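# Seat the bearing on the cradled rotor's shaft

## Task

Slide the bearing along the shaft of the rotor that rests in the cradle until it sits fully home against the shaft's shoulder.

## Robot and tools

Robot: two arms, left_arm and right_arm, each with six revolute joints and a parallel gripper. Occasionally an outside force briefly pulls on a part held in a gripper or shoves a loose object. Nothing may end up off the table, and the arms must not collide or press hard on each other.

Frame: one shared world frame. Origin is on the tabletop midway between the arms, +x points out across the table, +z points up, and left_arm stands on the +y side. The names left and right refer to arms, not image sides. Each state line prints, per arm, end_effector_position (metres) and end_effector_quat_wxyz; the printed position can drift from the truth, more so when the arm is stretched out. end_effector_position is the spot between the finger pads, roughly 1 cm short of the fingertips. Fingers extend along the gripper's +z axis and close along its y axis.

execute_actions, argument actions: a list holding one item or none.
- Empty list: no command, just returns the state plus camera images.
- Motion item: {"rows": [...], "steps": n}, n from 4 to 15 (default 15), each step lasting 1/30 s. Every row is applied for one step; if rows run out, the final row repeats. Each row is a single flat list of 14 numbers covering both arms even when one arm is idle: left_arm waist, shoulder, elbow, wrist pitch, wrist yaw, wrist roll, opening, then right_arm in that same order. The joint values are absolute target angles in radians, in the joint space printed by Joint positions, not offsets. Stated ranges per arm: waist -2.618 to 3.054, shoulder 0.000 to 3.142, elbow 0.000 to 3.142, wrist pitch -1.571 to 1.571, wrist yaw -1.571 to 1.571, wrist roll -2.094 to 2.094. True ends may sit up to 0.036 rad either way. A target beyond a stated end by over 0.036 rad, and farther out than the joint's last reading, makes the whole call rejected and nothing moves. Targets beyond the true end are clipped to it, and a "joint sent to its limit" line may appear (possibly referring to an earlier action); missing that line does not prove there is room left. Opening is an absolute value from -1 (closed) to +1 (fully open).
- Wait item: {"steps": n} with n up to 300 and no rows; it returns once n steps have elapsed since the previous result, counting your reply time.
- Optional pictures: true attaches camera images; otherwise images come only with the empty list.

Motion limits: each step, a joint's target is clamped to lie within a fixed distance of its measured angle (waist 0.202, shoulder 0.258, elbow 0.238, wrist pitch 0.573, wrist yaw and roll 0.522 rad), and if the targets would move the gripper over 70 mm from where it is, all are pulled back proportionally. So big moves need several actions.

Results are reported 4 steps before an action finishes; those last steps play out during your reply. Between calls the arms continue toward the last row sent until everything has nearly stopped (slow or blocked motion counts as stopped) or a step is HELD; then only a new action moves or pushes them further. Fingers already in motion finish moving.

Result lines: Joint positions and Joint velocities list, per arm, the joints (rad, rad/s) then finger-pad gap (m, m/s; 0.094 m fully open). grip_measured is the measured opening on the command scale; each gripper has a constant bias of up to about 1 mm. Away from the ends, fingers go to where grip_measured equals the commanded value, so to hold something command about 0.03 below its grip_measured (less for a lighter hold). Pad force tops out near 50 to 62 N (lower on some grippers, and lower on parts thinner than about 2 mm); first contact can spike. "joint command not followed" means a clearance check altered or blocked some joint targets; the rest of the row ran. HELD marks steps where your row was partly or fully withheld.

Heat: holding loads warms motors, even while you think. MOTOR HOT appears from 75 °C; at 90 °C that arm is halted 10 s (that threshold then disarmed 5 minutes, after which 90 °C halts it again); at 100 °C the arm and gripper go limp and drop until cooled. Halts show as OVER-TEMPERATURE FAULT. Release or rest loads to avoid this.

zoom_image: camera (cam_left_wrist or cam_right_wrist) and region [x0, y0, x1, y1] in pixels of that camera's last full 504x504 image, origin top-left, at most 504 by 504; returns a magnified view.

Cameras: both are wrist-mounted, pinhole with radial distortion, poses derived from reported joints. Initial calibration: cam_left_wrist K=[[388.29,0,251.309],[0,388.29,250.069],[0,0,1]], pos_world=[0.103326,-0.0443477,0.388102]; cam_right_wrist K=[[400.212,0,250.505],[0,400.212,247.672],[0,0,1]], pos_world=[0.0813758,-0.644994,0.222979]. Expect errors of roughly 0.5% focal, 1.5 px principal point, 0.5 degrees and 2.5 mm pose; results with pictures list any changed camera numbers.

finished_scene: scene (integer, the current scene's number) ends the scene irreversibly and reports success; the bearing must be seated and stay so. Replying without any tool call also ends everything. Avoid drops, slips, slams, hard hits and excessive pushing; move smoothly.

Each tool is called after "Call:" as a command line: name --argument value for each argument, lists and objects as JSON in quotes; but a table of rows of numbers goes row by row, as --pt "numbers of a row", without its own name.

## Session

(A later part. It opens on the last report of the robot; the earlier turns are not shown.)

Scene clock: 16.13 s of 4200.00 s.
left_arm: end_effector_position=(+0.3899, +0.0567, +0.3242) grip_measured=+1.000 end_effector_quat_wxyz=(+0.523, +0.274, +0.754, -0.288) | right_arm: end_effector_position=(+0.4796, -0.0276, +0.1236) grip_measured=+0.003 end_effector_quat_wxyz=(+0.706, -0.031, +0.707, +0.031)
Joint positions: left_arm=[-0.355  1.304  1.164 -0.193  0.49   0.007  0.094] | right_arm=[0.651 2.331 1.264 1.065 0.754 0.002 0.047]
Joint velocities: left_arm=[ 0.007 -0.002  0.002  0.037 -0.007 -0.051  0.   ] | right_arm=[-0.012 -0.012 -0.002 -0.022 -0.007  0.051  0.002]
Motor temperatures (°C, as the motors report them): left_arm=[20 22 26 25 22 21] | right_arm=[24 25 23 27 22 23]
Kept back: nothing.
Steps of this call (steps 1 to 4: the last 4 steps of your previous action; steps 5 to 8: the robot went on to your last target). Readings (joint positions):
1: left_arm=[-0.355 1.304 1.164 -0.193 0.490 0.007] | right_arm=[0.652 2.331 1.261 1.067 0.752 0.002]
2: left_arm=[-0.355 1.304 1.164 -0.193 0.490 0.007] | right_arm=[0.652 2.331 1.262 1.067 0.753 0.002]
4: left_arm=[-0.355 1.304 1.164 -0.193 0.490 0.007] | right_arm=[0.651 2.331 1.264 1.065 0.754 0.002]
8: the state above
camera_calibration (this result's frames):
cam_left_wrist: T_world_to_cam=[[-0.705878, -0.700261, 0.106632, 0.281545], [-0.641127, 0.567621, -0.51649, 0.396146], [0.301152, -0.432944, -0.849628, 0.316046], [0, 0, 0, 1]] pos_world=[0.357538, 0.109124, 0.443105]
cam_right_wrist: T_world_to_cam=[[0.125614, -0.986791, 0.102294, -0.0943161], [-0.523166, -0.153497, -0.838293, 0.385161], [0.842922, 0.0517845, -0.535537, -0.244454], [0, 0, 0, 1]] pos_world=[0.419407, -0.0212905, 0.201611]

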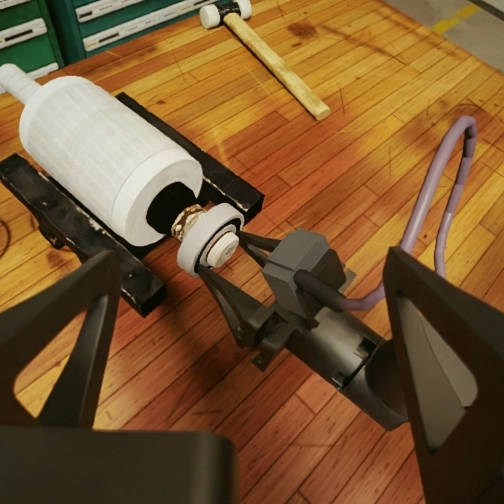

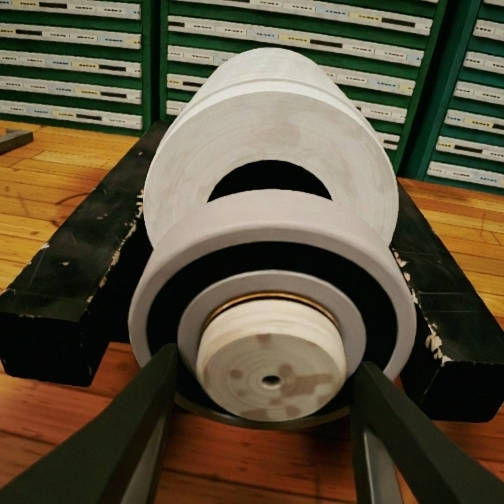

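Call:
execute_actions --actions '[{"rows": [ [-0.35,1.3,1.2,-0.2,0.5,0,1, 0.580,2.334,1.321,1.060,0.740,0,0.0], [-0.35,1.3,1.2,-0.2,0.5,0,1, 0.574,2.334,1.324,1.060,0.740,0,0.0], [-0.35,1.3,1.2,-0.2,0.5,0,1, 0.568,2.334,1.327,1.060,0.740,0,0.0], [-0.35,1.3,1.2,-0.2,0.5,0,1, 0.562,2.335,1.330,1.060,0.740,0,0.0], [-0.35,1.3,1.2,-0.2,0.5,0,1, 0.556,2.335,1.333,1.060,0.740,0,0.0], [-0.35,1.3,1.2,-0.2,0.5,0,1, 0.550,2.335,1.336,1.060,0.740,0,0.0], [-0.35,1.3,1.2,-0.2,0.5,0,1, 0.544,2.336,1.339,1.060,0.740,0,0.0], [-0.35,1.3,1.2,-0.2,0.5,0,1, 0.538,2.336,1.342,1.060,0.740,0,0.0], [-0.35,1.3,1.2,-0.2,0.5,0,1, 0.532,2.336,1.345,1.060,0.740,0,0.0], [-0.35,1.3,1.2,-0.2,0.5,0,1, 0.526,2.336,1.348,1.060,0.740,0,0.0] ], "steps": 15}]' --pictures true

Scene clock: 16.73 s of 4200.00 s.
left_arm: end_effector_position=(+0.3899, +0.0567, +0.3242) grip_measured=+1.000 end_effector_quat_wxyz=(+0.523, +0.274, +0.754, -0.288) | right_arm: end_effector_position=(+0.4811, -0.0291, +0.1241) grip_measured=+0.002 end_effector_quat_wxyz=(+0.706, -0.029, +0.707, +0.028)
Joint positions: left_arm=[-0.355  1.304  1.164 -0.193  0.49   0.006  0.094] | right_arm=[0.649 2.331 1.268 1.06  0.758 0.002 0.047]
Joint velocities: left_arm=[ 0.007  0.012  0.002 -0.007 -0.081 -0.051  0.   ] | right_arm=[-0.002 -0.017 -0.002 -0.007 -0.037 -0.066 -0.   ]
Motor temperatures (°C, as the motors report them): left_arm=[20 22 26 25 22 21] | right_arm=[24 25 23 27 22 23]
Steps of this call (steps 1 to 7: the robot went on to your last target; steps 8 to 18: the first 11 steps of this action). Readings (joint positions):
8: left_arm=[-0.355 1.304 1.164 -0.193 0.490 0.007] | right_arm=[0.651 2.331 1.264 1.065 0.754 0.002]
9: left_arm=[-0.355 1.304 1.164 -0.193 0.490 0.007] | right_arm=[0.651 2.331 1.264 1.065 0.754 0.002]
11: left_arm=[-0.355 1.304 1.164 -0.193 0.490 0.006] | right_arm=[0.650 2.331 1.265 1.064 0.755 0.002]
15: left_arm=[-0.355 1.304 1.164 -0.193 0.490 0.006] | right_arm=[0.650 2.331 1.267 1.061 0.758 0.002]
18: the state above
camera_calibration (this result's frames):
cam_left_wrist: T_world_to_cam=[[-0.705772, -0.700313, 0.106994, 0.281389], [-0.641331, 0.567426, -0.516451, 0.396224], [0.300966, -0.433115, -0.849606, 0.316121], [0, 0, 0, 1]] pos_world=[0.357565, 0.109149, 0.443102]
cam_right_wrist: T_world_to_cam=[[0.119263, -0.987526, 0.102801, -0.0929739], [-0.524572, -0.150582, -0.837944, 0.386842], [0.842971, 0.0460092, -0.535987, -0.245472], [0, 0, 0, 1]] pos_world=[0.420941, -0.0222687, 0.202139]

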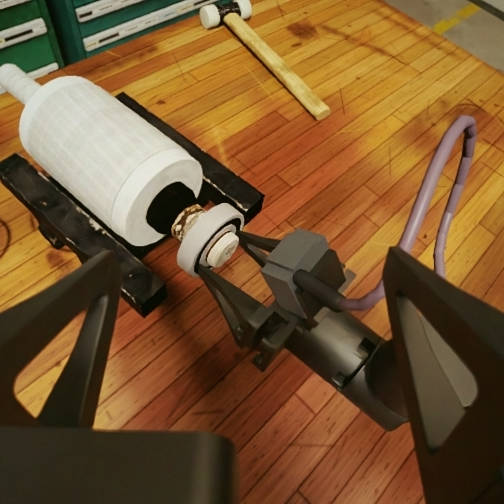

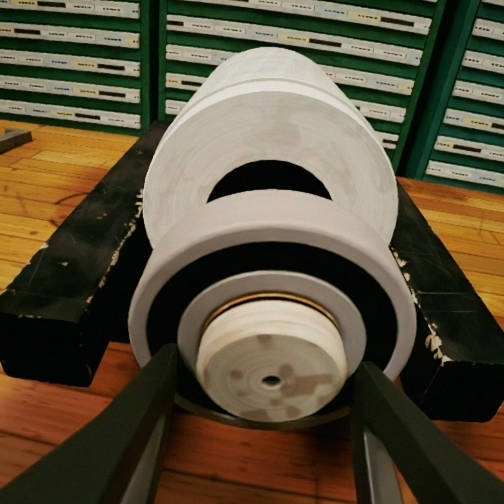

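Call:
execute_actions --actions '[{"rows": [ [-0.346,1.311,1.204,-0.12,0.58,0,1, 0.540,2.334,1.342,1.060,0.745,0,0.0], [-0.336,1.343,1.218,-0.05,0.66,0,1, 0.555,2.334,1.335,1.060,0.745,0,0.0], [-0.319,1.392,1.239,0.03,0.74,0,1, 0.570,2.334,1.327,1.060,0.745,0,0.0], [-0.298,1.455,1.265,0.11,0.83,0,1, 0.585,2.334,1.320,1.060,0.745,0,0.0], [-0.274,1.529,1.296,0.19,0.92,0,1, 0.600,2.334,1.310,1.060,0.745,0,0.0], [-0.246,1.611,1.330,0.28,1.01,0,1, 0.615,2.334,1.300,1.060,0.745,0,0.0], [-0.217,1.698,1.367,0.36,1.10,0,1, 0.630,2.334,1.290,1.060,0.745,0,0.0], [-0.188,1.786,1.403,0.44,1.18,0,1, 0.630,2.334,1.290,1.060,0.745,0,0.0], [-0.159,1.873,1.440,0.52,1.26,0,1, 0.630,2.334,1.290,1.060,0.745,0,0.0], [-0.131,1.955,1.474,0.58,1.33,0,1, 0.630,2.334,1.290,1.060,0.745,0,0.0], [-0.107,2.029,1.505,0.63,1.38,0,1, 0.630,2.334,1.290,1.060,0.745,0,0.0], [-0.086,2.092,1.531,0.66,1.41,0,1, 0.630,2.334,1.290,1.060,0.745,0,0.0], [-0.069,2.141,1.552,0.67,1.42,0,1, 0.630,2.334,1.290,1.060,0.745,0,0.0], [-0.059,2.165,1.566,0.67,1.42,0,1, 0.630,2.334,1.290,1.060,0.745,0,0.0], [-0.055,2.175,1.570,0.67,1.42,0,1, 0.630,2.334,1.290,1.060,0.745,0,0.0] ], "steps": 15}]'

Call:
execute_actions --actions '[{"steps": 16}]' --pictures true

Scene clock: 17.97 s of 4200.00 s.
left_arm: end_effector_position=(+0.4905, +0.0412, +0.3274) grip_measured=+1.000 end_effector_quat_wxyz=(+0.569, +0.413, +0.578, -0.415) | right_arm: end_effector_position=(+0.4790, -0.0269, +0.1236) grip_measured=+0.002 end_effector_quat_wxyz=(+0.705, -0.030, +0.708, +0.028)
Joint positions: left_arm=[-0.171  1.862  1.457  0.387  1.098  0.006  0.094] | right_arm=[0.655 2.331 1.268 1.058 0.762 0.002 0.047]
Joint velocities: left_arm=[0.789 2.488 0.965 1.971 1.824 0.051 0.   ] | right_arm=[-0.007 -0.002  0.017 -0.007 -0.022 -0.037 -0.001]
Motor temperatures (°C, as the motors report them): left_arm=[20 22 26 25 22 21] | right_arm=[24 26 24 27 22 23]
Steps of this call (steps 1 to 4: the last 4 steps of your previous action; steps 5 to 15: the robot went on to your last target; steps 16 to 26: nothing new was sent; steps 27 to 37: the first 11 steps of this action). Readings (joint positions):
27: left_arm=[-0.354 1.304 1.164 -0.188 0.502 0.006] | right_arm=[0.649 2.331 1.268 1.060 0.758 0.002]
28: left_arm=[-0.352 1.309 1.166 -0.173 0.529 0.006] | right_arm=[0.650 2.331 1.268 1.060 0.759 0.002]
30: left_arm=[-0.336 1.353 1.195 -0.105 0.620 0.006] | right_arm=[0.652 2.331 1.268 1.059 0.760 0.002]
34: left_arm=[-0.255 1.604 1.342 0.164 0.889 0.006] | right_arm=[0.655 2.331 1.268 1.058 0.762 0.002]
37: the state above

Scene clock: 18.50 s of 4200.00 s.
left_arm: end_effector_position=(+0.5243, +0.0814, +0.2321) grip_measured=+1.000 end_effector_quat_wxyz=(+0.532, +0.464, +0.534, -0.465) | right_arm: end_effector_position=(+0.4790, -0.0269, +0.1236) grip_measured=+0.002 end_effector_quat_wxyz=(+0.705, -0.030, +0.708, +0.028)
Joint positions: left_arm=[-0.051  2.193  1.544  0.641  1.4    0.005  0.094] | right_arm=[0.655 2.331 1.268 1.058 0.762 0.002 0.047]
Joint velocities: left_arm=[-0.002 -0.09   0.066  0.139  0.125 -0.022  0.   ] | right_arm=[-0.002  0.022 -0.017 -0.022  0.022 -0.022 -0.001]
Motor temperatures (°C, as the motors report them): left_arm=[20 23 26 25 22 21] | right_arm=[24 26 24 27 22 23]
Kept back: nothing.
Steps of this call (steps 1 to 4: the last 4 steps of your previous action; steps 5 to 16: the robot went on to your last target). Readings (joint positions):
1: left_arm=[-0.144 1.947 1.487 0.446 1.156 0.006] | right_arm=[0.655 2.331 1.268 1.058 0.762 0.002]
2: left_arm=[-0.117 2.026 1.509 0.491 1.204 0.006] | right_arm=[0.655 2.331 1.268 1.058 0.762 0.002]
4: left_arm=[-0.073 2.153 1.526 0.542 1.269 0.006] | right_arm=[0.655 2.331 1.268 1.058 0.762 0.002]
8: left_arm=[-0.036 2.253 1.526 0.556 1.340 0.005] | right_arm=[0.655 2.331 1.268 1.058 0.762 0.002]
16: the state above
camera_calibration (this result's frames):
cam_left_wrist: T_world_to_cam=[[-0.985906, -0.164416, -0.0309382, 0.538649], [-0.0865944, 0.659726, -0.7465, 0.175846], [0.143147, -0.7333, -0.664665, 0.272377], [0, 0, 0, 1]] pos_world=[0.507294, 0.172286, 0.328974]
cam_right_wrist: T_world_to_cam=[[0.121329, -0.987089, 0.10457, -0.0917619], [-0.525758, -0.153264, -0.836713, 0.385985], [0.841937, 0.0465394, -0.537565, -0.243418], [0, 0, 0, 1]] pos_world=[0.41901, -0.0200912, 0.201701]

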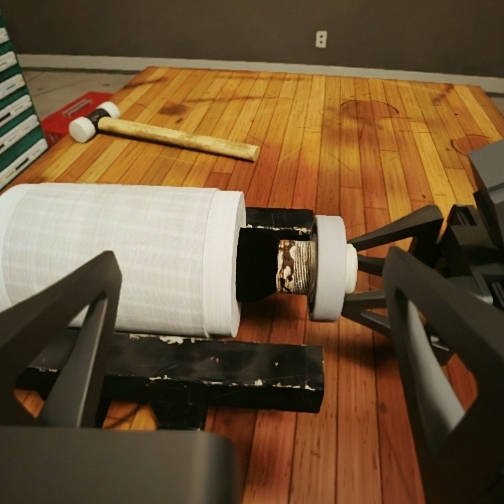

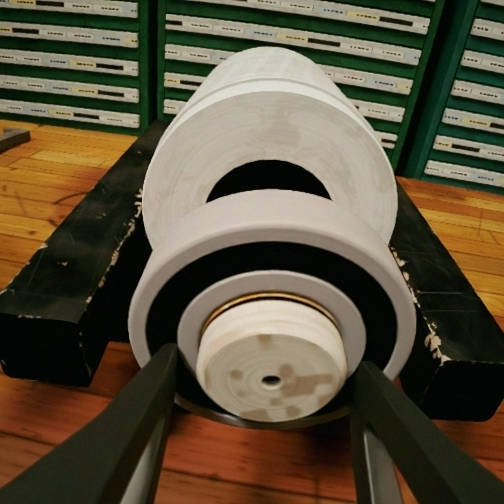

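Call:
zoom_image --camera "cam_left_wrist" --region '[220, 190, 400, 340]'

Region (220, 190, 400, 340) of cam_left_wrist's 504x504 image, scaled by 2.800, with more detail than that image has.

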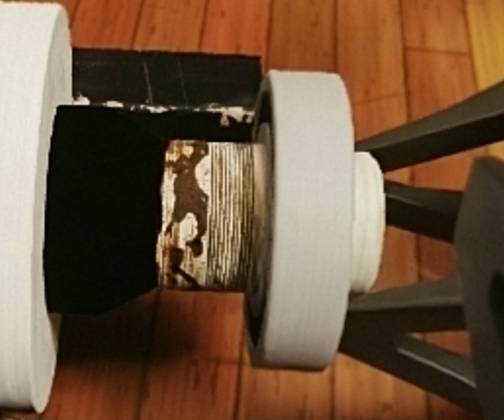

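Call:
execute_actions --actions '[{"rows": [ [-0.055,2.175,1.570,0.67,1.42,0,1, 0.623,2.334,1.295,1.054,0.732,0,0.0], [-0.055,2.175,1.570,0.67,1.42,0,1, 0.616,2.335,1.301,1.049,0.719,0,0.0], [-0.055,2.175,1.570,0.67,1.42,0,1, 0.609,2.337,1.306,1.043,0.706,0,0.0], [-0.055,2.175,1.570,0.67,1.42,0,1, 0.602,2.338,1.312,1.037,0.693,0,0.0], [-0.055,2.175,1.570,0.67,1.42,0,1, 0.595,2.340,1.317,1.032,0.680,0,0.0], [-0.055,2.175,1.570,0.67,1.42,0,1, 0.588,2.341,1.322,1.026,0.667,0,0.0], [-0.055,2.175,1.570,0.67,1.42,0,1, 0.581,2.343,1.328,1.020,0.654,0,0.0], [-0.055,2.175,1.570,0.67,1.42,0,1, 0.574,2.344,1.333,1.015,0.641,0,0.0], [-0.055,2.175,1.570,0.67,1.42,0,1, 0.567,2.346,1.339,1.009,0.628,0,0.0], [-0.055,2.175,1.570,0.67,1.42,0,1, 0.560,2.347,1.344,1.003,0.615,0,0.0], [-0.055,2.175,1.570,0.67,1.42,0,1, 0.553,2.349,1.349,0.998,0.602,0,0.0], [-0.055,2.175,1.570,0.67,1.42,0,1, 0.546,2.350,1.355,0.992,0.589,0,0.0], [-0.055,2.175,1.570,0.67,1.42,0,1, 0.539,2.352,1.360,0.986,0.576,0,0.0], [-0.055,2.175,1.570,0.67,1.42,0,1, 0.532,2.353,1.366,0.981,0.563,0,0.0], [-0.055,2.175,1.570,0.67,1.42,0,1, 0.525,2.355,1.371,0.975,0.550,0,0.0] ], "steps": 15}]'

Call:
execute_actions --actions '[{"steps": 8}]' --pictures true

Scene clock: 20.37 s of 4200.00 s.
left_arm: end_effector_position=(+0.5220, +0.0812, +0.2356) grip_measured=+1.000 end_effector_quat_wxyz=(+0.534, +0.472, +0.526, -0.464) | right_arm: end_effector_position=(+0.4805, -0.0277, +0.1231) grip_measured=+0.002 end_effector_quat_wxyz=(+0.704, -0.032, +0.709, +0.029)
Joint positions: left_arm=[-0.051  2.19   1.546  0.655  1.413  0.005  0.094] | right_arm=[0.65  2.331 1.268 1.055 0.755 0.003 0.047]
Joint velocities: left_arm=[-0.002  0.007 -0.012  0.022 -0.081 -0.022  0.   ] | right_arm=[-0.002  0.017 -0.012 -0.066 -0.022  0.066 -0.001]
Motor temperatures (°C, as the motors report them): left_arm=[20 24 26 25 22 21] | right_arm=[24 26 24 27 22 23]
Steps of this call (steps 1 to 30: the robot went on to your last target; steps 31 to 45: nothing new was sent; steps 46 to 56: the first 11 steps of this action). Readings (joint positions):
46: left_arm=[-0.051 2.190 1.546 0.655 1.413 0.005] | right_arm=[0.655 2.331 1.268 1.057 0.762 0.002]
47: left_arm=[-0.051 2.190 1.546 0.655 1.413 0.005] | right_arm=[0.655 2.331 1.268 1.057 0.762 0.002]
49: left_arm=[-0.051 2.190 1.546 0.655 1.413 0.005] | right_arm=[0.654 2.331 1.268 1.056 0.760 0.002]
53: left_arm=[-0.051 2.190 1.546 0.655 1.413 0.005] | right_arm=[0.652 2.331 1.268 1.056 0.757 0.002]
56: the state above

Scene clock: 20.63 s of 4200.00 s.
left_arm: end_effector_position=(+0.5220, +0.0812, +0.2356) grip_measured=+1.000 end_effector_quat_wxyz=(+0.534, +0.472, +0.526, -0.464) | right_arm: end_effector_position=(+0.4866, -0.0270, +0.1234) grip_measured=+0.002 end_effector_quat_wxyz=(+0.702, -0.035, +0.710, +0.031)
Joint positions: left_arm=[-0.051  2.19   1.546  0.655  1.413  0.005  0.094] | right_arm=[0.639 2.336 1.287 1.034 0.735 0.005 0.047]
Joint velocities: left_arm=[-0.007 -0.002  0.012 -0.051 -0.051  0.007  0.   ] | right_arm=[-0.095  0.046  0.081 -0.095 -0.183 -0.037  0.001]
Motor temperatures (°C, as the motors report them): left_arm=[20 24 26 25 22 21] | right_arm=[24 26 24 27 22 23]
Kept back: nothing.
Steps of this call (steps 1 to 4: the last 4 steps of your previous action; steps 5 to 8: the robot went on to your last target). Readings (joint positions):
1: left_arm=[-0.051 2.190 1.546 0.655 1.413 0.005] | right_arm=[0.650 2.331 1.268 1.055 0.754 0.003]
2: left_arm=[-0.051 2.190 1.546 0.655 1.413 0.005] | right_arm=[0.649 2.331 1.269 1.054 0.754 0.003]
4: left_arm=[-0.051 2.190 1.546 0.655 1.413 0.005] | right_arm=[0.648 2.331 1.272 1.050 0.752 0.004]
8: the state above
camera_calibration (this result's frames):
cam_left_wrist: T_world_to_cam=[[-0.987071, -0.152398, -0.0496465, 0.540467], [-0.0642887, 0.660183, -0.748348, 0.167207], [0.146822, -0.735482, -0.661445, 0.27234], [0, 0, 0, 1]] pos_world=[0.504244, 0.17228, 0.332099]
cam_right_wrist: T_world_to_cam=[[0.133264, -0.985247, 0.107377, -0.0988279], [-0.529235, -0.162347, -0.832799, 0.390734], [0.837944, 0.0541541, -0.543062, -0.24704], [0, 0, 0, 1]] pos_world=[0.426966, -0.0205571, 0.201857]

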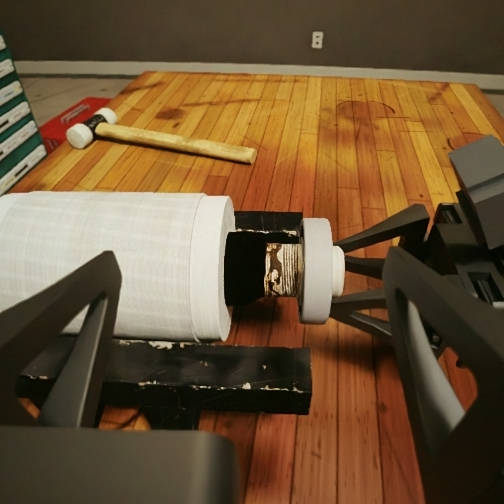

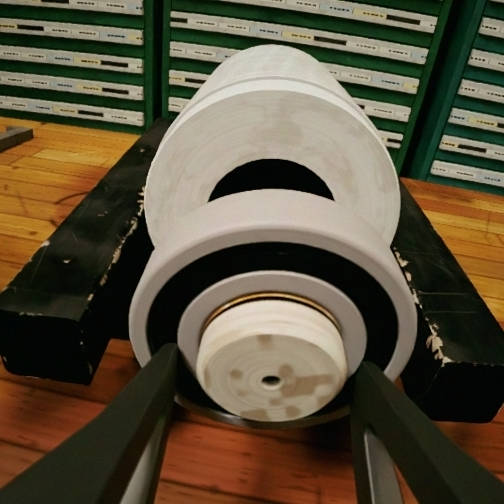

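The whole cradle is sliding, so I'm easing off.

Call:
execute_actions --actions '[{"rows": [ [-0.055,2.175,1.570,0.67,1.42,0,1, 0.560,2.345,1.345,1.000,0.620,0,0.0], [-0.055,2.175,1.570,0.67,1.42,0,1, 0.590,2.340,1.325,1.020,0.680,0,0.0], [-0.055,2.175,1.570,0.67,1.42,0,1, 0.615,2.338,1.312,1.030,0.720,0,0.0] ], "steps": 10}]' --pictures true

Scene clock: 20.93 s of 4200.00 s.
left_arm: end_effector_position=(+0.5220, +0.0812, +0.2356) grip_measured=+1.000 end_effector_quat_wxyz=(+0.534, +0.472, +0.526, -0.464) | right_arm: end_effector_position=(+0.4893, -0.0266, +0.1234) grip_measured=+0.002 end_effector_quat_wxyz=(+0.702, -0.039, +0.711, +0.033)
Joint positions: left_arm=[-0.051  2.19   1.546  0.655  1.413  0.005  0.094] | right_arm=[0.633 2.338 1.294 1.026 0.721 0.005 0.047]
Joint velocities: left_arm=[ 0.012 -0.002  0.012  0.081  0.037 -0.022  0.   ] | right_arm=[-0.012 -0.012  0.002 -0.037 -0.051  0.022  0.   ]
Motor temperatures (°C, as the motors report them): left_arm=[20 25 26 25 22 21] | right_arm=[24 26 24 27 22 23]
Steps of this call (steps 1 to 3: the robot went on to your last target; steps 4 to 9: the first 6 steps of this action). Readings (joint positions):
4: left_arm=[-0.051 2.190 1.546 0.655 1.413 0.005] | right_arm=[0.630 2.338 1.294 1.025 0.716 0.005]
5: left_arm=[-0.051 2.190 1.546 0.655 1.413 0.005] | right_arm=[0.631 2.338 1.294 1.026 0.717 0.005]
7: left_arm=[-0.051 2.190 1.546 0.655 1.413 0.005] | right_arm=[0.633 2.338 1.294 1.026 0.721 0.005]
9: the state above
camera_calibration (this result's frames):
cam_left_wrist: T_world_to_cam=[[-0.987071, -0.152398, -0.0496465, 0.540467], [-0.0642887, 0.660183, -0.748348, 0.167207], [0.146822, -0.735482, -0.661445, 0.27234], [0, 0, 0, 1]] pos_world=[0.504244, 0.17228, 0.332099]
cam_right_wrist: T_world_to_cam=[[0.141016, -0.983974, 0.10913, -0.102749], [-0.529834, -0.168126, -0.83127, 0.392203], [0.836296, 0.0594018, -0.545051, -0.248156], [0, 0, 0, 1]] pos_world=[0.429823, -0.020422, 0.201982]

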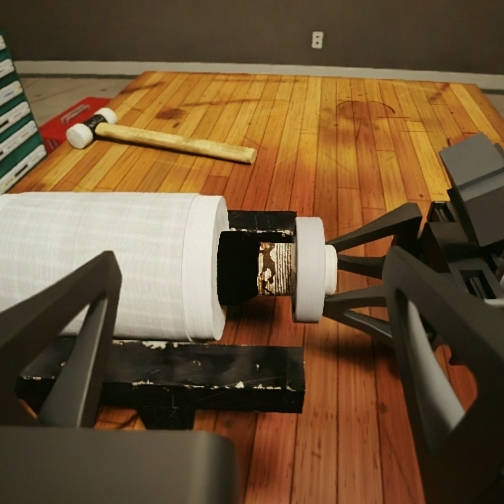

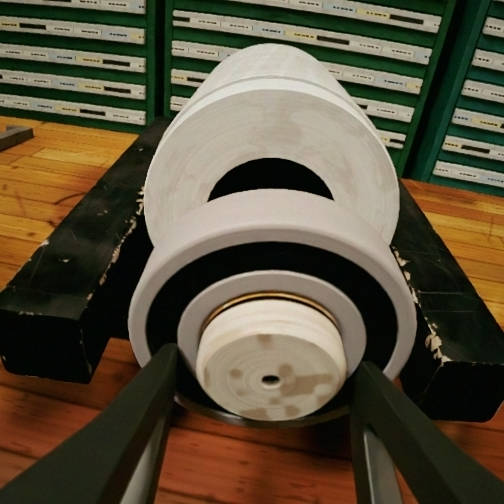

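Call:
execute_actions --actions '[{"rows": [ [-0.055,2.170,1.560,0.67,1.33,-0.10,0.9, 0.620,2.338,1.308,1.030,0.720,0,0.0], [-0.055,2.150,1.530,0.67,1.22,-0.22,0.8, 0.620,2.338,1.308,1.030,0.720,0,0.0], [-0.058,2.115,1.485,0.67,1.10,-0.35,0.7, 0.620,2.338,1.308,1.030,0.720,0,0.0], [-0.065,2.072,1.427,0.67,0.98,-0.49,0.6, 0.620,2.338,1.308,1.030,0.720,0,0.0], [-0.075,2.020,1.358,0.67,0.85,-0.63,0.5, 0.620,2.338,1.308,1.030,0.720,0,0.0], [-0.090,1.964,1.283,0.67,0.72,-0.77,0.4, 0.620,2.338,1.308,1.030,0.720,0,0.0], [-0.107,1.905,1.203,0.67,0.59,-0.91,0.3, 0.620,2.338,1.308,1.030,0.720,0,0.0], [-0.126,1.845,1.122,0.67,0.47,-1.05,0.2, 0.620,2.338,1.308,1.030,0.720,0,0.0], [-0.147,1.786,1.042,0.67,0.36,-1.18,0.1, 0.620,2.338,1.308,1.030,0.720,0,0.0], [-0.170,1.730,0.967,0.67,0.26,-1.29,0.0, 0.620,2.338,1.308,1.030,0.720,0,0.0], [-0.195,1.680,0.898,0.69,0.17,-1.39,-0.06, 0.620,2.338,1.308,1.030,0.720,0,0.0], [-0.221,1.645,0.840,0.72,0.10,-1.47,-0.06, 0.620,2.338,1.308,1.030,0.720,0,0.0], [-0.248,1.625,0.795,0.76,0.04,-1.53,-0.06, 0.620,2.338,1.308,1.030,0.720,0,0.0], [-0.275,1.620,0.765,0.80,0.00,-1.57,-0.06, 0.620,2.338,1.308,1.030,0.720,0,0.0], [-0.302,1.630,0.745,0.85,-0.01,-1.58,-0.06, 0.620,2.338,1.308,1.030,0.720,0,0.0] ], "steps": 15}]'

Call:
execute_actions --actions '[{"rows": [ [-0.328,1.650,0.730,0.89,-0.01,-1.58,-0.06, 0.620,2.338,1.308,1.030,0.720,0,0.0], [-0.352,1.675,0.718,0.93,-0.01,-1.58,-0.06, 0.620,2.338,1.308,1.030,0.720,0,0.0], [-0.374,1.702,0.706,0.97,-0.01,-1.58,-0.06, 0.620,2.338,1.308,1.030,0.720,0,0.0], [-0.394,1.730,0.695,1.01,-0.01,-1.58,-0.06, 0.620,2.338,1.308,1.030,0.720,0,0.0], [-0.411,1.758,0.684,1.05,-0.01,-1.58,-0.06, 0.620,2.338,1.308,1.030,0.720,0,0.0], [-0.425,1.785,0.674,1.08,-0.01,-1.58,-0.06, 0.620,2.338,1.308,1.030,0.720,0,0.0], [-0.436,1.810,0.664,1.11,-0.01,-1.58,-0.06, 0.620,2.338,1.308,1.030,0.720,0,0.0], [-0.444,1.833,0.655,1.13,-0.01,-1.58,-0.06, 0.620,2.338,1.308,1.030,0.720,0,0.0], [-0.449,1.853,0.647,1.145,-0.01,-1.58,-0.06, 0.620,2.338,1.308,1.030,0.720,0,0.0], [-0.452,1.870,0.640,1.155,-0.01,-1.58,-0.06, 0.620,2.338,1.308,1.030,0.720,0,0.0], [-0.452,1.884,0.634,1.16,-0.01,-1.58,-0.06, 0.620,2.338,1.308,1.030,0.720,0,0.0], [-0.452,1.895,0.629,1.16,-0.01,-1.58,-0.06, 0.620,2.338,1.308,1.030,0.720,0,0.0], [-0.452,1.903,0.625,1.16,-0.01,-1.58,-0.06, 0.620,2.338,1.308,1.030,0.720,0,0.0], [-0.452,1.908,0.623,1.16,-0.01,-1.58,-0.06, 0.620,2.338,1.308,1.030,0.720,0,0.0], [-0.452,1.910,0.622,1.16,-0.01,-1.58,-0.06, 0.620,2.338,1.308,1.030,0.720,0,0.0] ], "steps": 15}]'

Call:
execute_actions --actions '[{"steps": 12}]' --pictures true

Scene clock: 24.17 s of 4200.00 s.
left_arm: end_effector_position=(+0.5226, +0.1124, +0.2259) grip_measured=-0.027 end_effector_quat_wxyz=(+0.463, -0.076, +0.734, -0.491) | right_arm: end_effector_position=(+0.4892, -0.0264, +0.1234) grip_measured=+0.002 end_effector_quat_wxyz=(+0.702, -0.039, +0.711, +0.033)
Joint positions: left_arm=[-0.143  1.794  1.027  0.661  0.583 -0.859  0.046] | right_arm=[0.633 2.338 1.294 1.026 0.721 0.005 0.047]
Joint velocities: left_arm=[-0.755 -1.756 -2.083 -0.007 -2.777 -2.835 -0.062] | right_arm=[-0.007 -0.002 -0.007 -0.022  0.037 -0.051 -0.001]
Motor temperatures (°C, as the motors report them): left_arm=[20 26 26 25 22 21] | right_arm=[24 27 24 27 22 23]
Steps of this call (steps 1 to 4: the last 4 steps of your previous action; steps 5 to 15: the robot went on to your last target; steps 16 to 86: nothing new was sent; steps 87 to 97: the first 11 steps of this action). Readings (joint positions):
87: left_arm=[-0.051 2.190 1.546 0.656 1.402 -0.011] | right_arm=[0.633 2.338 1.294 1.026 0.721 0.005]
88: left_arm=[-0.051 2.189 1.545 0.656 1.373 -0.047] | right_arm=[0.633 2.338 1.294 1.026 0.721 0.005]
90: left_arm=[-0.051 2.161 1.504 0.657 1.256 -0.172] | right_arm=[0.633 2.338 1.294 1.026 0.721 0.005]
94: left_arm=[-0.078 1.981 1.254 0.657 0.888 -0.556] | right_arm=[0.633 2.338 1.294 1.026 0.721 0.005]
97: the state above

Scene clock: 24.67 s of 4200.00 s.
left_arm: end_effector_position=(+0.4639, +0.0678, +0.1276) grip_measured=-0.058 end_effector_quat_wxyz=(+0.349, -0.396, +0.646, -0.551) | right_arm: end_effector_position=(+0.4892, -0.0264, +0.1234) grip_measured=+0.002 end_effector_quat_wxyz=(+0.702, -0.039, +0.711, +0.033)
Joint positions: left_arm=[-0.447  1.859  0.657  1.052  0.026 -1.552  0.044] | right_arm=[0.633 2.338 1.294 1.026 0.721 0.005 0.047]
Joint velocities: left_arm=[-0.081  0.559 -0.271  0.388 -0.037 -0.227 -0.001] | right_arm=[-0.007  0.002 -0.012  0.051 -0.022  0.022  0.001]
Motor temperatures (°C, as the motors report them): left_arm=[20 26 26 25 22 21] | right_arm=[24 27 24 27 22 23]
Steps of this call (steps 1 to 4: the last 4 steps of your previous action; steps 5 to 15: the first 11 steps of this action). Readings (joint positions):
5: left_arm=[-0.284 1.635 0.779 0.765 0.209 -1.311] | right_arm=[0.633 2.338 1.294 1.026 0.721 0.005]
6: left_arm=[-0.308 1.642 0.758 0.794 0.166 -1.365] | right_arm=[0.633 2.338 1.294 1.026 0.721 0.005]
8: left_arm=[-0.353 1.676 0.727 0.859 0.105 -1.443] | right_arm=[0.633 2.338 1.294 1.026 0.721 0.005]
12: left_arm=[-0.423 1.787 0.687 0.989 0.044 -1.524] | right_arm=[0.633 2.338 1.294 1.026 0.721 0.005]
15: the state above

Scene clock: 25.07 s of 4200.00 s.
left_arm: end_effector_position=(+0.4619, +0.0726, +0.1114) grip_measured=-0.058 end_effector_quat_wxyz=(+0.349, -0.412, +0.638, -0.549) | right_arm: end_effector_position=(+0.4892, -0.0264, +0.1234) grip_measured=+0.002 end_effector_quat_wxyz=(+0.702, -0.039, +0.711, +0.033)
Joint positions: left_arm=[-0.449  1.912  0.629  1.129  0.    -1.578  0.044] | right_arm=[0.633 2.338 1.294 1.026 0.721 0.005 0.047]
Joint velocities: left_arm=[ 0.002 -0.002 -0.002  0.154  0.022 -0.007  0.   ] | right_arm=[-0.012  0.002 -0.012  0.066 -0.037 -0.051  0.   ]
Motor temperatures (°C, as the motors report them): left_arm=[20 26 26 25 22 21] | right_arm=[24 27 24 27 22 23]
Kept back: nothing.
Steps of this call (steps 1 to 4: the last 4 steps of your previous action; steps 5 to 12: the robot went on to your last target). Readings (joint positions):
1: left_arm=[-0.449 1.876 0.648 1.065 0.021 -1.557] | right_arm=[0.633 2.338 1.294 1.026 0.721 0.005]
2: left_arm=[-0.449 1.890 0.641 1.075 0.018 -1.562] | right_arm=[0.633 2.338 1.294 1.026 0.721 0.005]
4: left_arm=[-0.449 1.907 0.632 1.088 0.010 -1.569] | right_arm=[0.633 2.338 1.294 1.026 0.721 0.005]
8: left_arm=[-0.449 1.912 0.629 1.111 0.003 -1.576] | right_arm=[0.633 2.338 1.294 1.026 0.721 0.005]
12: the state above
camera_calibration (this result's frames):
cam_left_wrist: T_world_to_cam=[[0.153445, -0.100521, 0.983031, -0.171854], [-0.909255, -0.403892, 0.100628, 0.449016], [0.386923, -0.909267, -0.153375, 0.0379017], [0, 0, 0, 1]] pos_world=[0.419975, 0.198542, 0.129567]
cam_right_wrist: T_world_to_cam=[[0.141392, -0.98392, 0.10913, -0.102732], [-0.529769, -0.168328, -0.83127, 0.392127], [0.836273, 0.0597208, -0.545051, -0.248036], [0, 0, 0, 1]] pos_world=[0.429688, -0.0202609, 0.201982]

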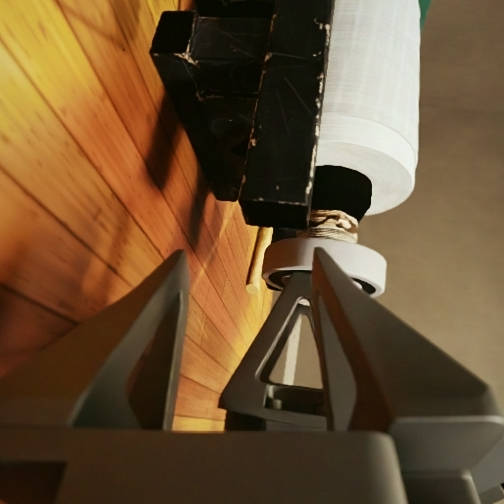

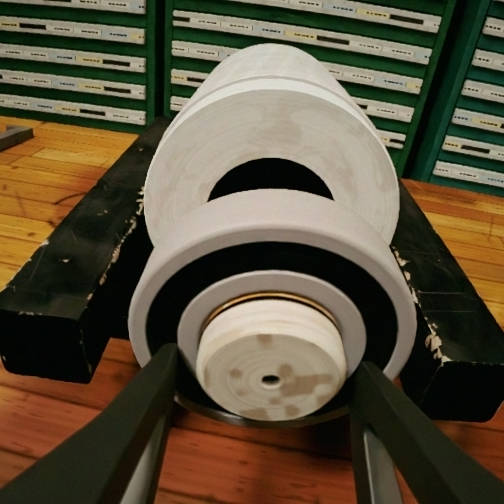

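Call:
execute_actions --actions '[{"rows": [ [-0.452,1.915,0.650,1.19,-0.01,-1.58,0.0, 0.620,2.338,1.308,1.030,0.720,0,0.0], [-0.452,1.928,0.668,1.22,-0.01,-1.58,0.1, 0.620,2.338,1.308,1.030,0.720,0,0.0], [-0.452,1.948,0.685,1.245,-0.01,-1.58,0.2, 0.620,2.338,1.308,1.030,0.720,0,0.0], [-0.452,1.972,0.702,1.27,-0.01,-1.58,0.2, 0.620,2.338,1.308,1.030,0.720,0,0.0], [-0.452,1.998,0.720,1.29,-0.01,-1.58,0.2, 0.620,2.338,1.308,1.030,0.720,0,0.0], [-0.452,2.024,0.738,1.305,-0.01,-1.58,0.2, 0.620,2.338,1.308,1.030,0.720,0,0.0], [-0.452,2.048,0.755,1.317,-0.01,-1.58,0.2, 0.620,2.338,1.308,1.030,0.720,0,0.0], [-0.452,2.068,0.769,1.317,-0.01,-1.58,0.2, 0.620,2.338,1.308,1.030,0.720,0,0.0], [-0.452,2.081,0.779,1.317,-0.01,-1.58,0.2, 0.620,2.338,1.308,1.030,0.720,0,0.0], [-0.452,2.086,0.783,1.317,-0.01,-1.58,0.2, 0.620,2.338,1.308,1.030,0.720,0,0.0] ], "steps": 15}]'

Call:
execute_actions --actions '[{"steps": 9}]' --pictures true

Scene clock: 26.23 s of 4200.00 s.
left_arm: end_effector_position=(+0.4921, +0.0592, +0.1145) grip_measured=+0.198 end_effector_quat_wxyz=(+0.370, -0.394, +0.608, -0.581) | right_arm: end_effector_position=(+0.4892, -0.0264, +0.1234) grip_measured=+0.002 end_effector_quat_wxyz=(+0.702, -0.039, +0.711, +0.033)
Joint positions: left_arm=[-0.449  2.075  0.752  1.272 -0.002 -1.58   0.056] | right_arm=[0.633 2.338 1.294 1.026 0.721 0.005 0.047]
Joint velocities: left_arm=[-0.002  0.315  0.105  0.081 -0.037  0.007  0.   ] | right_arm=[ 0.002 -0.007  0.002 -0.066  0.037  0.007 -0.001]
Motor temperatures (°C, as the motors report them): left_arm=[20 26 26 25 22 21] | right_arm=[24 27 24 27 22 23]
Steps of this call (steps 1 to 24: the robot went on to your last target; steps 25 to 35: the first 11 steps of this action). Readings (joint positions):
25: left_arm=[-0.449 1.912 0.629 1.141 -0.002 -1.580] | right_arm=[0.633 2.338 1.294 1.026 0.721 0.005]
26: left_arm=[-0.449 1.914 0.629 1.150 -0.002 -1.580] | right_arm=[0.633 2.338 1.294 1.026 0.721 0.005]
28: left_arm=[-0.449 1.932 0.644 1.181 -0.002 -1.580] | right_arm=[0.633 2.338 1.294 1.026 0.721 0.005]
32: left_arm=[-0.449 2.021 0.718 1.251 -0.002 -1.580] | right_arm=[0.633 2.338 1.294 1.026 0.721 0.005]
35: the state above

Scene clock: 26.53 s of 4200.00 s.
left_arm: end_effector_position=(+0.4926, +0.0590, +0.1129) grip_measured=+0.198 end_effector_quat_wxyz=(+0.371, -0.393, +0.606, -0.583) | right_arm: end_effector_position=(+0.4892, -0.0264, +0.1234) grip_measured=+0.002 end_effector_quat_wxyz=(+0.702, -0.039, +0.711, +0.033)
Joint positions: left_arm=[-0.449  2.088  0.754  1.29  -0.002 -1.58   0.056] | right_arm=[0.633 2.338 1.294 1.026 0.721 0.005 0.047]
Joint velocities: left_arm=[ 0.002 -0.007 -0.022  0.066  0.037 -0.022 -0.   ] | right_arm=[-0.032  0.002 -0.002  0.037  0.051  0.022 -0.001]
Motor temperatures (°C, as the motors report them): left_arm=[20 26 26 26 22 21] | right_arm=[24 27 24 28 22 23]
Kept back: nothing.
Steps of this call (steps 1 to 4: the last 4 steps of your previous action; steps 5 to 9: the robot went on to your last target). Readings (joint positions):
1: left_arm=[-0.449 2.082 0.754 1.273 -0.002 -1.580] | right_arm=[0.633 2.338 1.294 1.026 0.721 0.005]
2: left_arm=[-0.449 2.086 0.754 1.274 -0.002 -1.580] | right_arm=[0.633 2.338 1.294 1.026 0.721 0.005]
4: left_arm=[-0.449 2.088 0.754 1.276 -0.002 -1.580] | right_arm=[0.633 2.338 1.294 1.026 0.721 0.005]
8: left_arm=[-0.449 2.088 0.754 1.288 -0.002 -1.580] | right_arm=[0.633 2.338 1.294 1.026 0.721 0.005]
9: the state above
camera_calibration (this result's frames):
cam_left_wrist: T_world_to_cam=[[0.0557841, -0.053376, 0.997015, -0.135734], [-0.914541, -0.403411, 0.0295726, 0.481876], [0.400628, -0.913461, -0.0713185, -0.0018837], [0, 0, 0, 1]] pos_world=[0.449022, 0.185429, 0.120945]
cam_right_wrist: T_world_to_cam=[[0.141392, -0.98392, 0.10913, -0.102732], [-0.529769, -0.168328, -0.83127, 0.392127], [0.836273, 0.0597208, -0.545051, -0.248036], [0, 0, 0, 1]] pos_world=[0.429688, -0.0202609, 0.201982]

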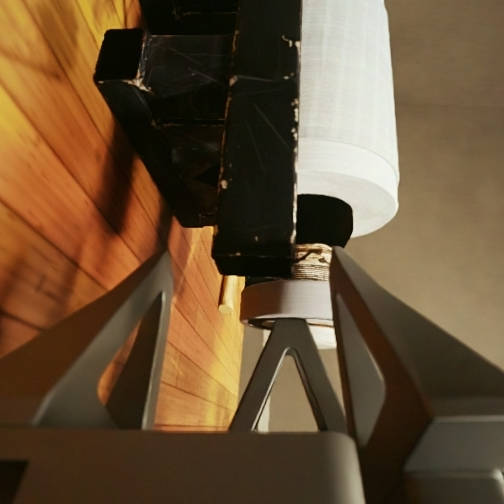

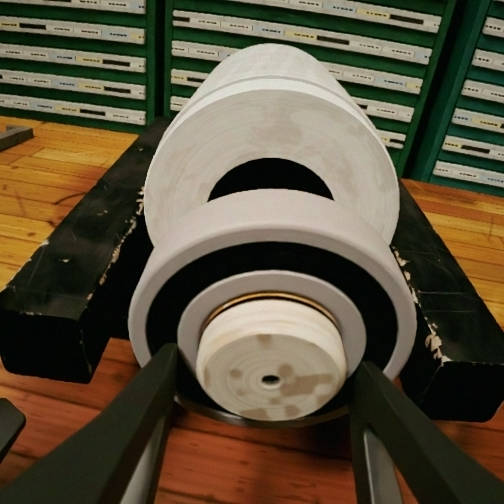

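Call:
execute_actions --actions '[{"rows": [ [-0.452,2.088,0.788,1.300,-0.01,-1.58,0.2, 0.620,2.338,1.308,1.030,0.720,0,0.0], [-0.452,2.094,0.801,1.280,-0.01,-1.58,0.2, 0.620,2.338,1.308,1.030,0.720,0,0.0], [-0.452,2.104,0.821,1.262,-0.01,-1.58,0.2, 0.620,2.338,1.308,1.030,0.720,0,0.0], [-0.452,2.115,0.844,1.246,-0.01,-1.58,0.2, 0.620,2.338,1.308,1.030,0.720,0,0.0], [-0.452,2.127,0.870,1.232,-0.01,-1.58,0.2, 0.620,2.338,1.308,1.030,0.720,0,0.0], [-0.452,2.139,0.896,1.220,-0.01,-1.58,0.2, 0.620,2.338,1.308,1.030,0.720,0,0.0], [-0.452,2.150,0.919,1.210,-0.01,-1.58,0.2, 0.620,2.338,1.308,1.030,0.720,0,0.0], [-0.452,2.160,0.939,1.202,-0.01,-1.58,0.2, 0.620,2.338,1.308,1.030,0.720,0,0.0], [-0.452,2.166,0.952,1.200,-0.01,-1.58,0.2, 0.620,2.338,1.308,1.030,0.720,0,0.0], [-0.452,2.169,0.957,1.200,-0.01,-1.58,0.2, 0.620,2.338,1.308,1.030,0.720,0,0.0] ], "steps": 15}]'

Call:
execute_actions --actions '[{"steps": 8}]' --pictures true

Scene clock: 27.17 s of 4200.00 s.
left_arm: end_effector_position=(+0.5270, +0.0433, +0.1261) grip_measured=+0.198 end_effector_quat_wxyz=(+0.379, -0.385, +0.593, -0.596) | right_arm: end_effector_position=(+0.4892, -0.0264, +0.1234) grip_measured=+0.002 end_effector_quat_wxyz=(+0.702, -0.039, +0.711, +0.033)
Joint positions: left_arm=[-0.449  2.16   0.924  1.234 -0.003 -1.58   0.056] | right_arm=[0.633 2.338 1.294 1.026 0.721 0.005 0.047]
Joint velocities: left_arm=[-0.002  0.095  0.227 -0.154 -0.081  0.007 -0.   ] | right_arm=[-0.007 -0.027  0.012 -0.066  0.022 -0.066 -0.   ]
Motor temperatures (°C, as the motors report them): left_arm=[20 26 26 26 22 21] | right_arm=[24 28 24 28 22 23]
Steps of this call (steps 1 to 8: the robot went on to your last target; steps 9 to 19: the first 11 steps of this action). Readings (joint positions):
9: left_arm=[-0.449 2.088 0.754 1.294 -0.002 -1.580] | right_arm=[0.633 2.338 1.294 1.026 0.721 0.005]
10: left_arm=[-0.449 2.088 0.756 1.293 -0.002 -1.580] | right_arm=[0.633 2.338 1.294 1.026 0.721 0.005]
12: left_arm=[-0.449 2.095 0.777 1.284 -0.003 -1.580] | right_arm=[0.633 2.338 1.294 1.026 0.721 0.005]
16: left_arm=[-0.449 2.137 0.874 1.252 -0.003 -1.580] | right_arm=[0.633 2.338 1.294 1.026 0.721 0.005]
19: the state above

Scene clock: 27.43 s of 4200.00 s.
left_arm: end_effector_position=(+0.5281, +0.0428, +0.1216) grip_measured=+0.198 end_effector_quat_wxyz=(+0.376, -0.388, +0.598, -0.591) | right_arm: end_effector_position=(+0.4892, -0.0264, +0.1234) grip_measured=+0.002 end_effector_quat_wxyz=(+0.702, -0.039, +0.711, +0.033)
Joint positions: left_arm=[-0.449  2.165  0.93   1.217 -0.003 -1.58   0.056] | right_arm=[0.633 2.338 1.294 1.026 0.721 0.005 0.047]
Joint velocities: left_arm=[-0.007 -0.002  0.002 -0.066  0.037 -0.022  0.   ] | right_arm=[-0.012  0.002 -0.012 -0.051  0.066  0.022 -0.001]
Motor temperatures (°C, as the motors report them): left_arm=[20 26 26 26 22 21] | right_arm=[24 28 24 28 22 23]
Kept back: nothing.
Steps of this call (steps 1 to 4: the last 4 steps of your previous action; steps 5 to 8: the robot went on to your last target). Readings (joint positions):
1: left_arm=[-0.449 2.162 0.929 1.231 -0.003 -1.580] | right_arm=[0.633 2.338 1.294 1.026 0.721 0.005]
2: left_arm=[-0.449 2.163 0.930 1.228 -0.003 -1.580] | right_arm=[0.633 2.338 1.294 1.026 0.721 0.005]
4: left_arm=[-0.449 2.163 0.930 1.223 -0.003 -1.580] | right_arm=[0.633 2.338 1.294 1.026 0.721 0.005]
8: the state above
camera_calibration (this result's frames):
cam_left_wrist: T_world_to_cam=[[0.0314187, -0.0417145, 0.998635, -0.135066], [-0.914736, -0.403878, 0.0119085, 0.509885], [0.40283, -0.913861, -0.0508471, -0.0339837], [0, 0, 0, 1]] pos_world=[0.484343, 0.16924, 0.127082]
cam_right_wrist: T_world_to_cam=[[0.141392, -0.98392, 0.10913, -0.102732], [-0.529769, -0.168328, -0.83127, 0.392127], [0.836273, 0.0597208, -0.545051, -0.248036], [0, 0, 0, 1]] pos_world=[0.429688, -0.0202609, 0.201982]

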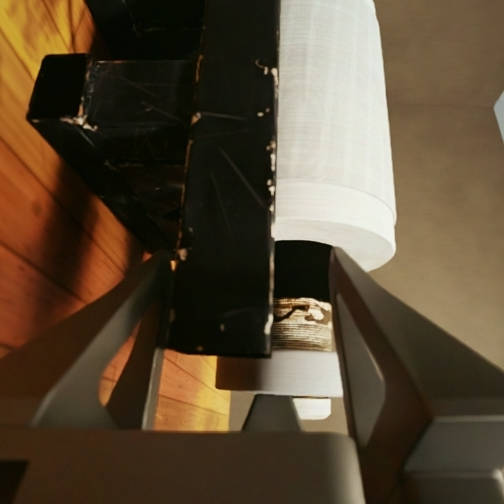

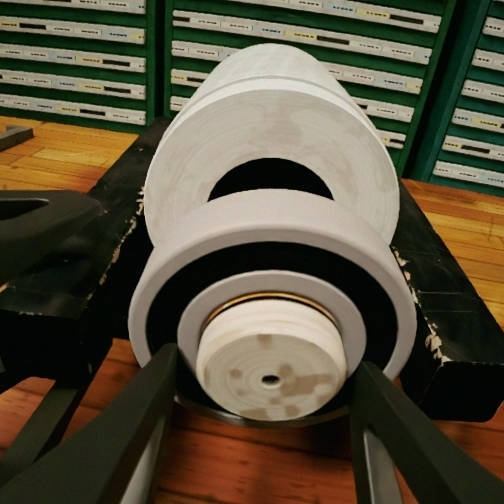

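Call:
execute_actions --actions '[{"rows": [ [-0.452,2.173,0.957,1.200,-0.01,-1.58,0.2, 0.626,2.330,1.298,1.030,0.720,0,0.0], [-0.452,2.177,0.957,1.200,-0.01,-1.58,0.15, 0.632,2.322,1.288,1.030,0.720,0,0.0], [-0.452,2.180,0.957,1.200,-0.01,-1.58,0.1, 0.634,2.316,1.280,1.030,0.720,0,0.0], [-0.452,2.181,0.957,1.200,-0.01,-1.58,0.05, 0.634,2.312,1.274,1.030,0.720,0,0.0], [-0.452,2.181,0.957,1.200,-0.01,-1.58,0.0, 0.634,2.308,1.272,1.030,0.720,0,0.0], [-0.452,2.181,0.957,1.200,-0.01,-1.58,-0.05, 0.634,2.304,1.272,1.030,0.720,0,0.0], [-0.452,2.181,0.957,1.200,-0.01,-1.58,-0.1, 0.634,2.300,1.272,1.030,0.720,0,0.0], [-0.452,2.181,0.957,1.200,-0.01,-1.58,-0.15, 0.634,2.300,1.272,1.030,0.720,0,0.0], [-0.452,2.181,0.957,1.200,-0.01,-1.58,-0.2, 0.634,2.300,1.272,1.030,0.720,0,0.0], [-0.452,2.181,0.957,1.200,-0.01,-1.58,-0.25, 0.634,2.300,1.272,1.030,0.720,0,0.0], [-0.452,2.181,0.957,1.200,-0.01,-1.58,-0.29, 0.634,2.300,1.272,1.030,0.720,0,0.0], [-0.452,2.181,0.957,1.200,-0.01,-1.58,-0.33, 0.634,2.300,1.272,1.030,0.720,0,0.0], [-0.452,2.181,0.957,1.200,-0.01,-1.58,-0.36, 0.634,2.300,1.272,1.030,0.720,0,0.0], [-0.452,2.181,0.957,1.200,-0.01,-1.58,-0.39, 0.634,2.300,1.272,1.030,0.720,0,0.0], [-0.452,2.181,0.957,1.200,-0.01,-1.58,-0.43, 0.634,2.300,1.272,1.030,0.720,0,0.0] ], "steps": 15}]'

Call:
execute_actions --actions '[{"steps": 7}]' --pictures true

Scene clock: 28.30 s of 4200.00 s.
left_arm: end_effector_position=(+0.5281, +0.0428, +0.1125) grip_measured=-0.269 end_effector_quat_wxyz=(+0.372, -0.392, +0.604, -0.585) | right_arm: end_effector_position=(+0.4868, -0.0277, +0.1206) grip_measured=+0.002 end_effector_quat_wxyz=(+0.699, -0.042, +0.713, +0.032)
Joint positions: left_arm=[-0.449  2.179  0.93   1.212 -0.003 -1.58   0.034] | right_arm=[0.634 2.333 1.279 1.026 0.72  0.004 0.047]
Joint velocities: left_arm=[ 0.002  0.002 -0.002 -0.051 -0.007 -0.022 -0.038] | right_arm=[-0.002 -0.042  0.002 -0.022 -0.022 -0.007  0.   ]
Motor temperatures (°C, as the motors report them): left_arm=[20 26 26 26 22 21] | right_arm=[24 28 24 28 22 23]
Steps of this call (steps 1 to 15: the robot went on to your last target; steps 16 to 26: the first 11 steps of this action). Readings (joint positions):
16: left_arm=[-0.449 2.165 0.930 1.214 -0.003 -1.580] | right_arm=[0.633 2.338 1.294 1.026 0.721 0.005]
17: left_arm=[-0.449 2.165 0.930 1.214 -0.003 -1.580] | right_arm=[0.634 2.338 1.294 1.026 0.722 0.005]
19: left_arm=[-0.449 2.168 0.930 1.214 -0.003 -1.580] | right_arm=[0.634 2.338 1.291 1.026 0.721 0.004]
23: left_arm=[-0.449 2.178 0.930 1.212 -0.003 -1.580] | right_arm=[0.634 2.336 1.280 1.026 0.720 0.004]
26: the state above

Scene clock: 28.53 s of 4200.00 s.
left_arm: end_effector_position=(+0.5284, +0.0428, +0.1143) grip_measured=-0.354 end_effector_quat_wxyz=(+0.376, -0.389, +0.603, -0.586) | right_arm: end_effector_position=(+0.4868, -0.0278, +0.1230) grip_measured=+0.002 end_effector_quat_wxyz=(+0.700, -0.041, +0.712, +0.033)
Joint positions: left_arm=[-0.449  2.179  0.931  1.217 -0.004 -1.573  0.03 ] | right_arm=[0.634 2.328 1.279 1.026 0.72  0.004 0.047]
Joint velocities: left_arm=[-0.002 -0.002 -0.017  0.007  0.007  0.066  0.001] | right_arm=[-0.002  0.022 -0.012 -0.007  0.022 -0.066  0.   ]
Motor temperatures (°C, as the motors report them): left_arm=[20 26 26 26 22 21] | right_arm=[24 28 24 28 22 23]
Kept back: nothing.
Steps of this call (steps 1 to 4: the last 4 steps of your previous action; steps 5 to 7: the robot went on to your last target). Readings (joint positions):
1: left_arm=[-0.449 2.179 0.930 1.215 -0.003 -1.580] | right_arm=[0.634 2.331 1.279 1.026 0.720 0.004]
2: left_arm=[-0.449 2.179 0.931 1.216 -0.003 -1.579] | right_arm=[0.634 2.330 1.279 1.026 0.720 0.004]
4: left_arm=[-0.449 2.179 0.931 1.217 -0.004 -1.574] | right_arm=[0.634 2.328 1.279 1.026 0.720 0.004]
7: the state above
camera_calibration (this result's frames):
cam_left_wrist: T_world_to_cam=[[0.0407012, -0.0535174, 0.997737, -0.132081], [-0.914367, -0.404587, 0.0155987, 0.509644], [0.402836, -0.912932, -0.0654017, -0.0328221], [0, 0, 0, 1]] pos_world=[0.4846, 0.169162, 0.121686]
cam_right_wrist: T_world_to_cam=[[0.144078, -0.983086, 0.113066, -0.105462], [-0.532584, -0.173334, -0.828438, 0.39116], [0.834024, 0.0591421, -0.54855, -0.24469], [0, 0, 0, 1]] pos_world=[0.427598, -0.0214054, 0.201751]

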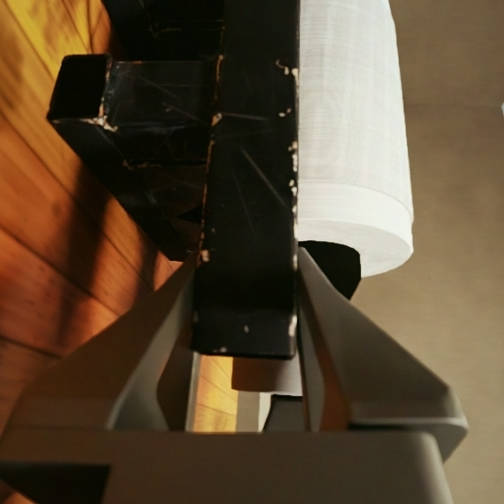

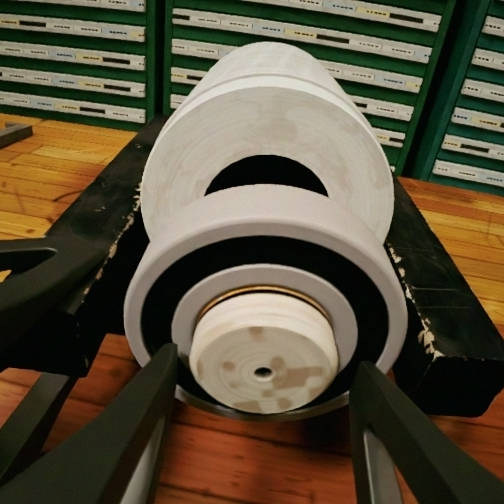

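Call:
execute_actions --actions '[{"rows": [ [-0.454,2.181,0.948,1.205,0.0,-1.575,-0.43, 0.634,2.296,1.280,1.030,0.720,0,0.0], [-0.456,2.181,0.939,1.210,0.005,-1.575,-0.43, 0.634,2.292,1.288,1.030,0.720,0,0.0], [-0.458,2.181,0.930,1.210,0.01,-1.575,-0.43, 0.634,2.292,1.296,1.030,0.720,0,0.0], [-0.461,2.181,0.921,1.210,0.015,-1.575,-0.43, 0.634,2.292,1.302,1.030,0.720,0,0.0], [-0.464,2.181,0.912,1.210,0.02,-1.575,-0.43, 0.634,2.292,1.308,1.030,0.720,0,0.0], [-0.467,2.181,0.903,1.210,0.03,-1.575,-0.43, 0.632,2.292,1.313,1.030,0.720,0,0.0], [-0.470,2.181,0.894,1.210,0.035,-1.575,-0.43, 0.630,2.292,1.318,1.030,0.720,0,0.0], [-0.473,2.181,0.885,1.210,0.04,-1.575,-0.43, 0.627,2.292,1.322,1.030,0.720,0,0.0], [-0.476,2.181,0.875,1.210,0.05,-1.575,-0.43, 0.624,2.292,1.324,1.030,0.720,0,0.0], [-0.478,2.181,0.865,1.210,0.055,-1.575,-0.43, 0.621,2.295,1.325,1.030,0.720,0,0.0], [-0.480,2.181,0.855,1.210,0.06,-1.575,-0.43, 0.618,2.300,1.326,1.030,0.720,0,0.0] ], "steps": 15}]' --pictures true

Scene clock: 34.83 s of 4200.00 s.
left_arm: end_effector_position=(+0.5272, +0.0419, +0.1133) grip_measured=-0.354 end_effector_quat_wxyz=(+0.375, -0.389, +0.605, -0.585) | right_arm: end_effector_position=(+0.4887, -0.0260, +0.1291) grip_measured=+0.002 end_effector_quat_wxyz=(+0.704, -0.038, +0.709, +0.036)
Joint positions: left_arm=[-0.451  2.179  0.928  1.218 -0.005 -1.572  0.03 ] | right_arm=[0.634 2.326 1.293 1.024 0.72  0.004 0.047]
Joint velocities: left_arm=[-0.012 -0.007 -0.012  0.051 -0.007 -0.007 -0.001] | right_arm=[ 0.007  0.022  0.066 -0.022  0.051  0.022  0.   ]
Motor temperatures (°C, as the motors report them): left_arm=[20 27 26 26 22 21] | right_arm=[24 30 23 28 22 23]
Steps of this call (steps 1 to 15: the robot went on to your last target; steps 16 to 90: nothing new was sent; then 2.93 s passed at rest; steps 91 to 101: the first 11 steps of this action). Readings (joint positions):
91: left_arm=[-0.449 2.179 0.931 1.217 -0.004 -1.573] | right_arm=[0.634 2.328 1.279 1.026 0.720 0.004]
92: left_arm=[-0.449 2.179 0.931 1.217 -0.004 -1.573] | right_arm=[0.634 2.328 1.279 1.026 0.720 0.004]
94: left_arm=[-0.450 2.179 0.931 1.217 -0.004 -1.572] | right_arm=[0.634 2.328 1.279 1.026 0.720 0.004]
98: left_arm=[-0.451 2.179 0.930 1.218 -0.005 -1.572] | right_arm=[0.634 2.328 1.284 1.025 0.720 0.004]
101: the state above
camera_calibration (this result's frames):
cam_left_wrist: T_world_to_cam=[[0.0421836, -0.0556157, 0.997561, -0.131725], [-0.915126, -0.40284, 0.0162387, 0.508414], [0.400954, -0.913579, -0.0678887, -0.0319147], [0, 0, 0, 1]] pos_world=[0.483616, 0.168327, 0.120982]
cam_right_wrist: T_world_to_cam=[[0.142661, -0.984267, 0.104246, -0.102894], [-0.524677, -0.164511, -0.835254, 0.394803], [0.839262, 0.0644628, -0.539892, -0.246598], [0, 0, 0, 1]] pos_world=[0.428783, -0.0204294, 0.207351]

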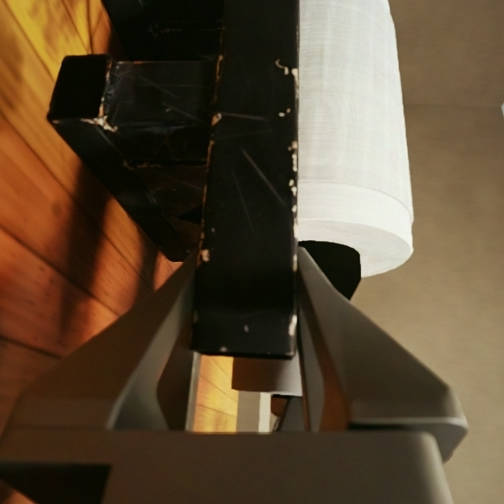

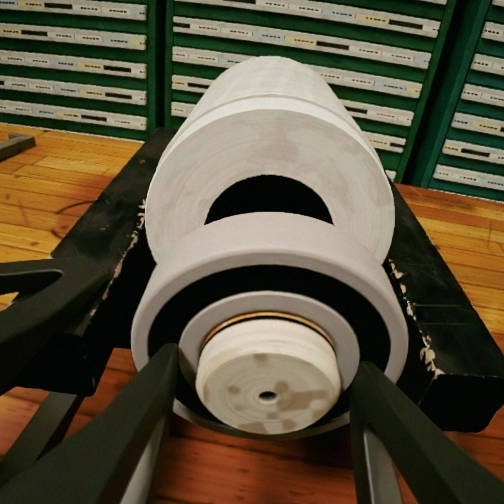

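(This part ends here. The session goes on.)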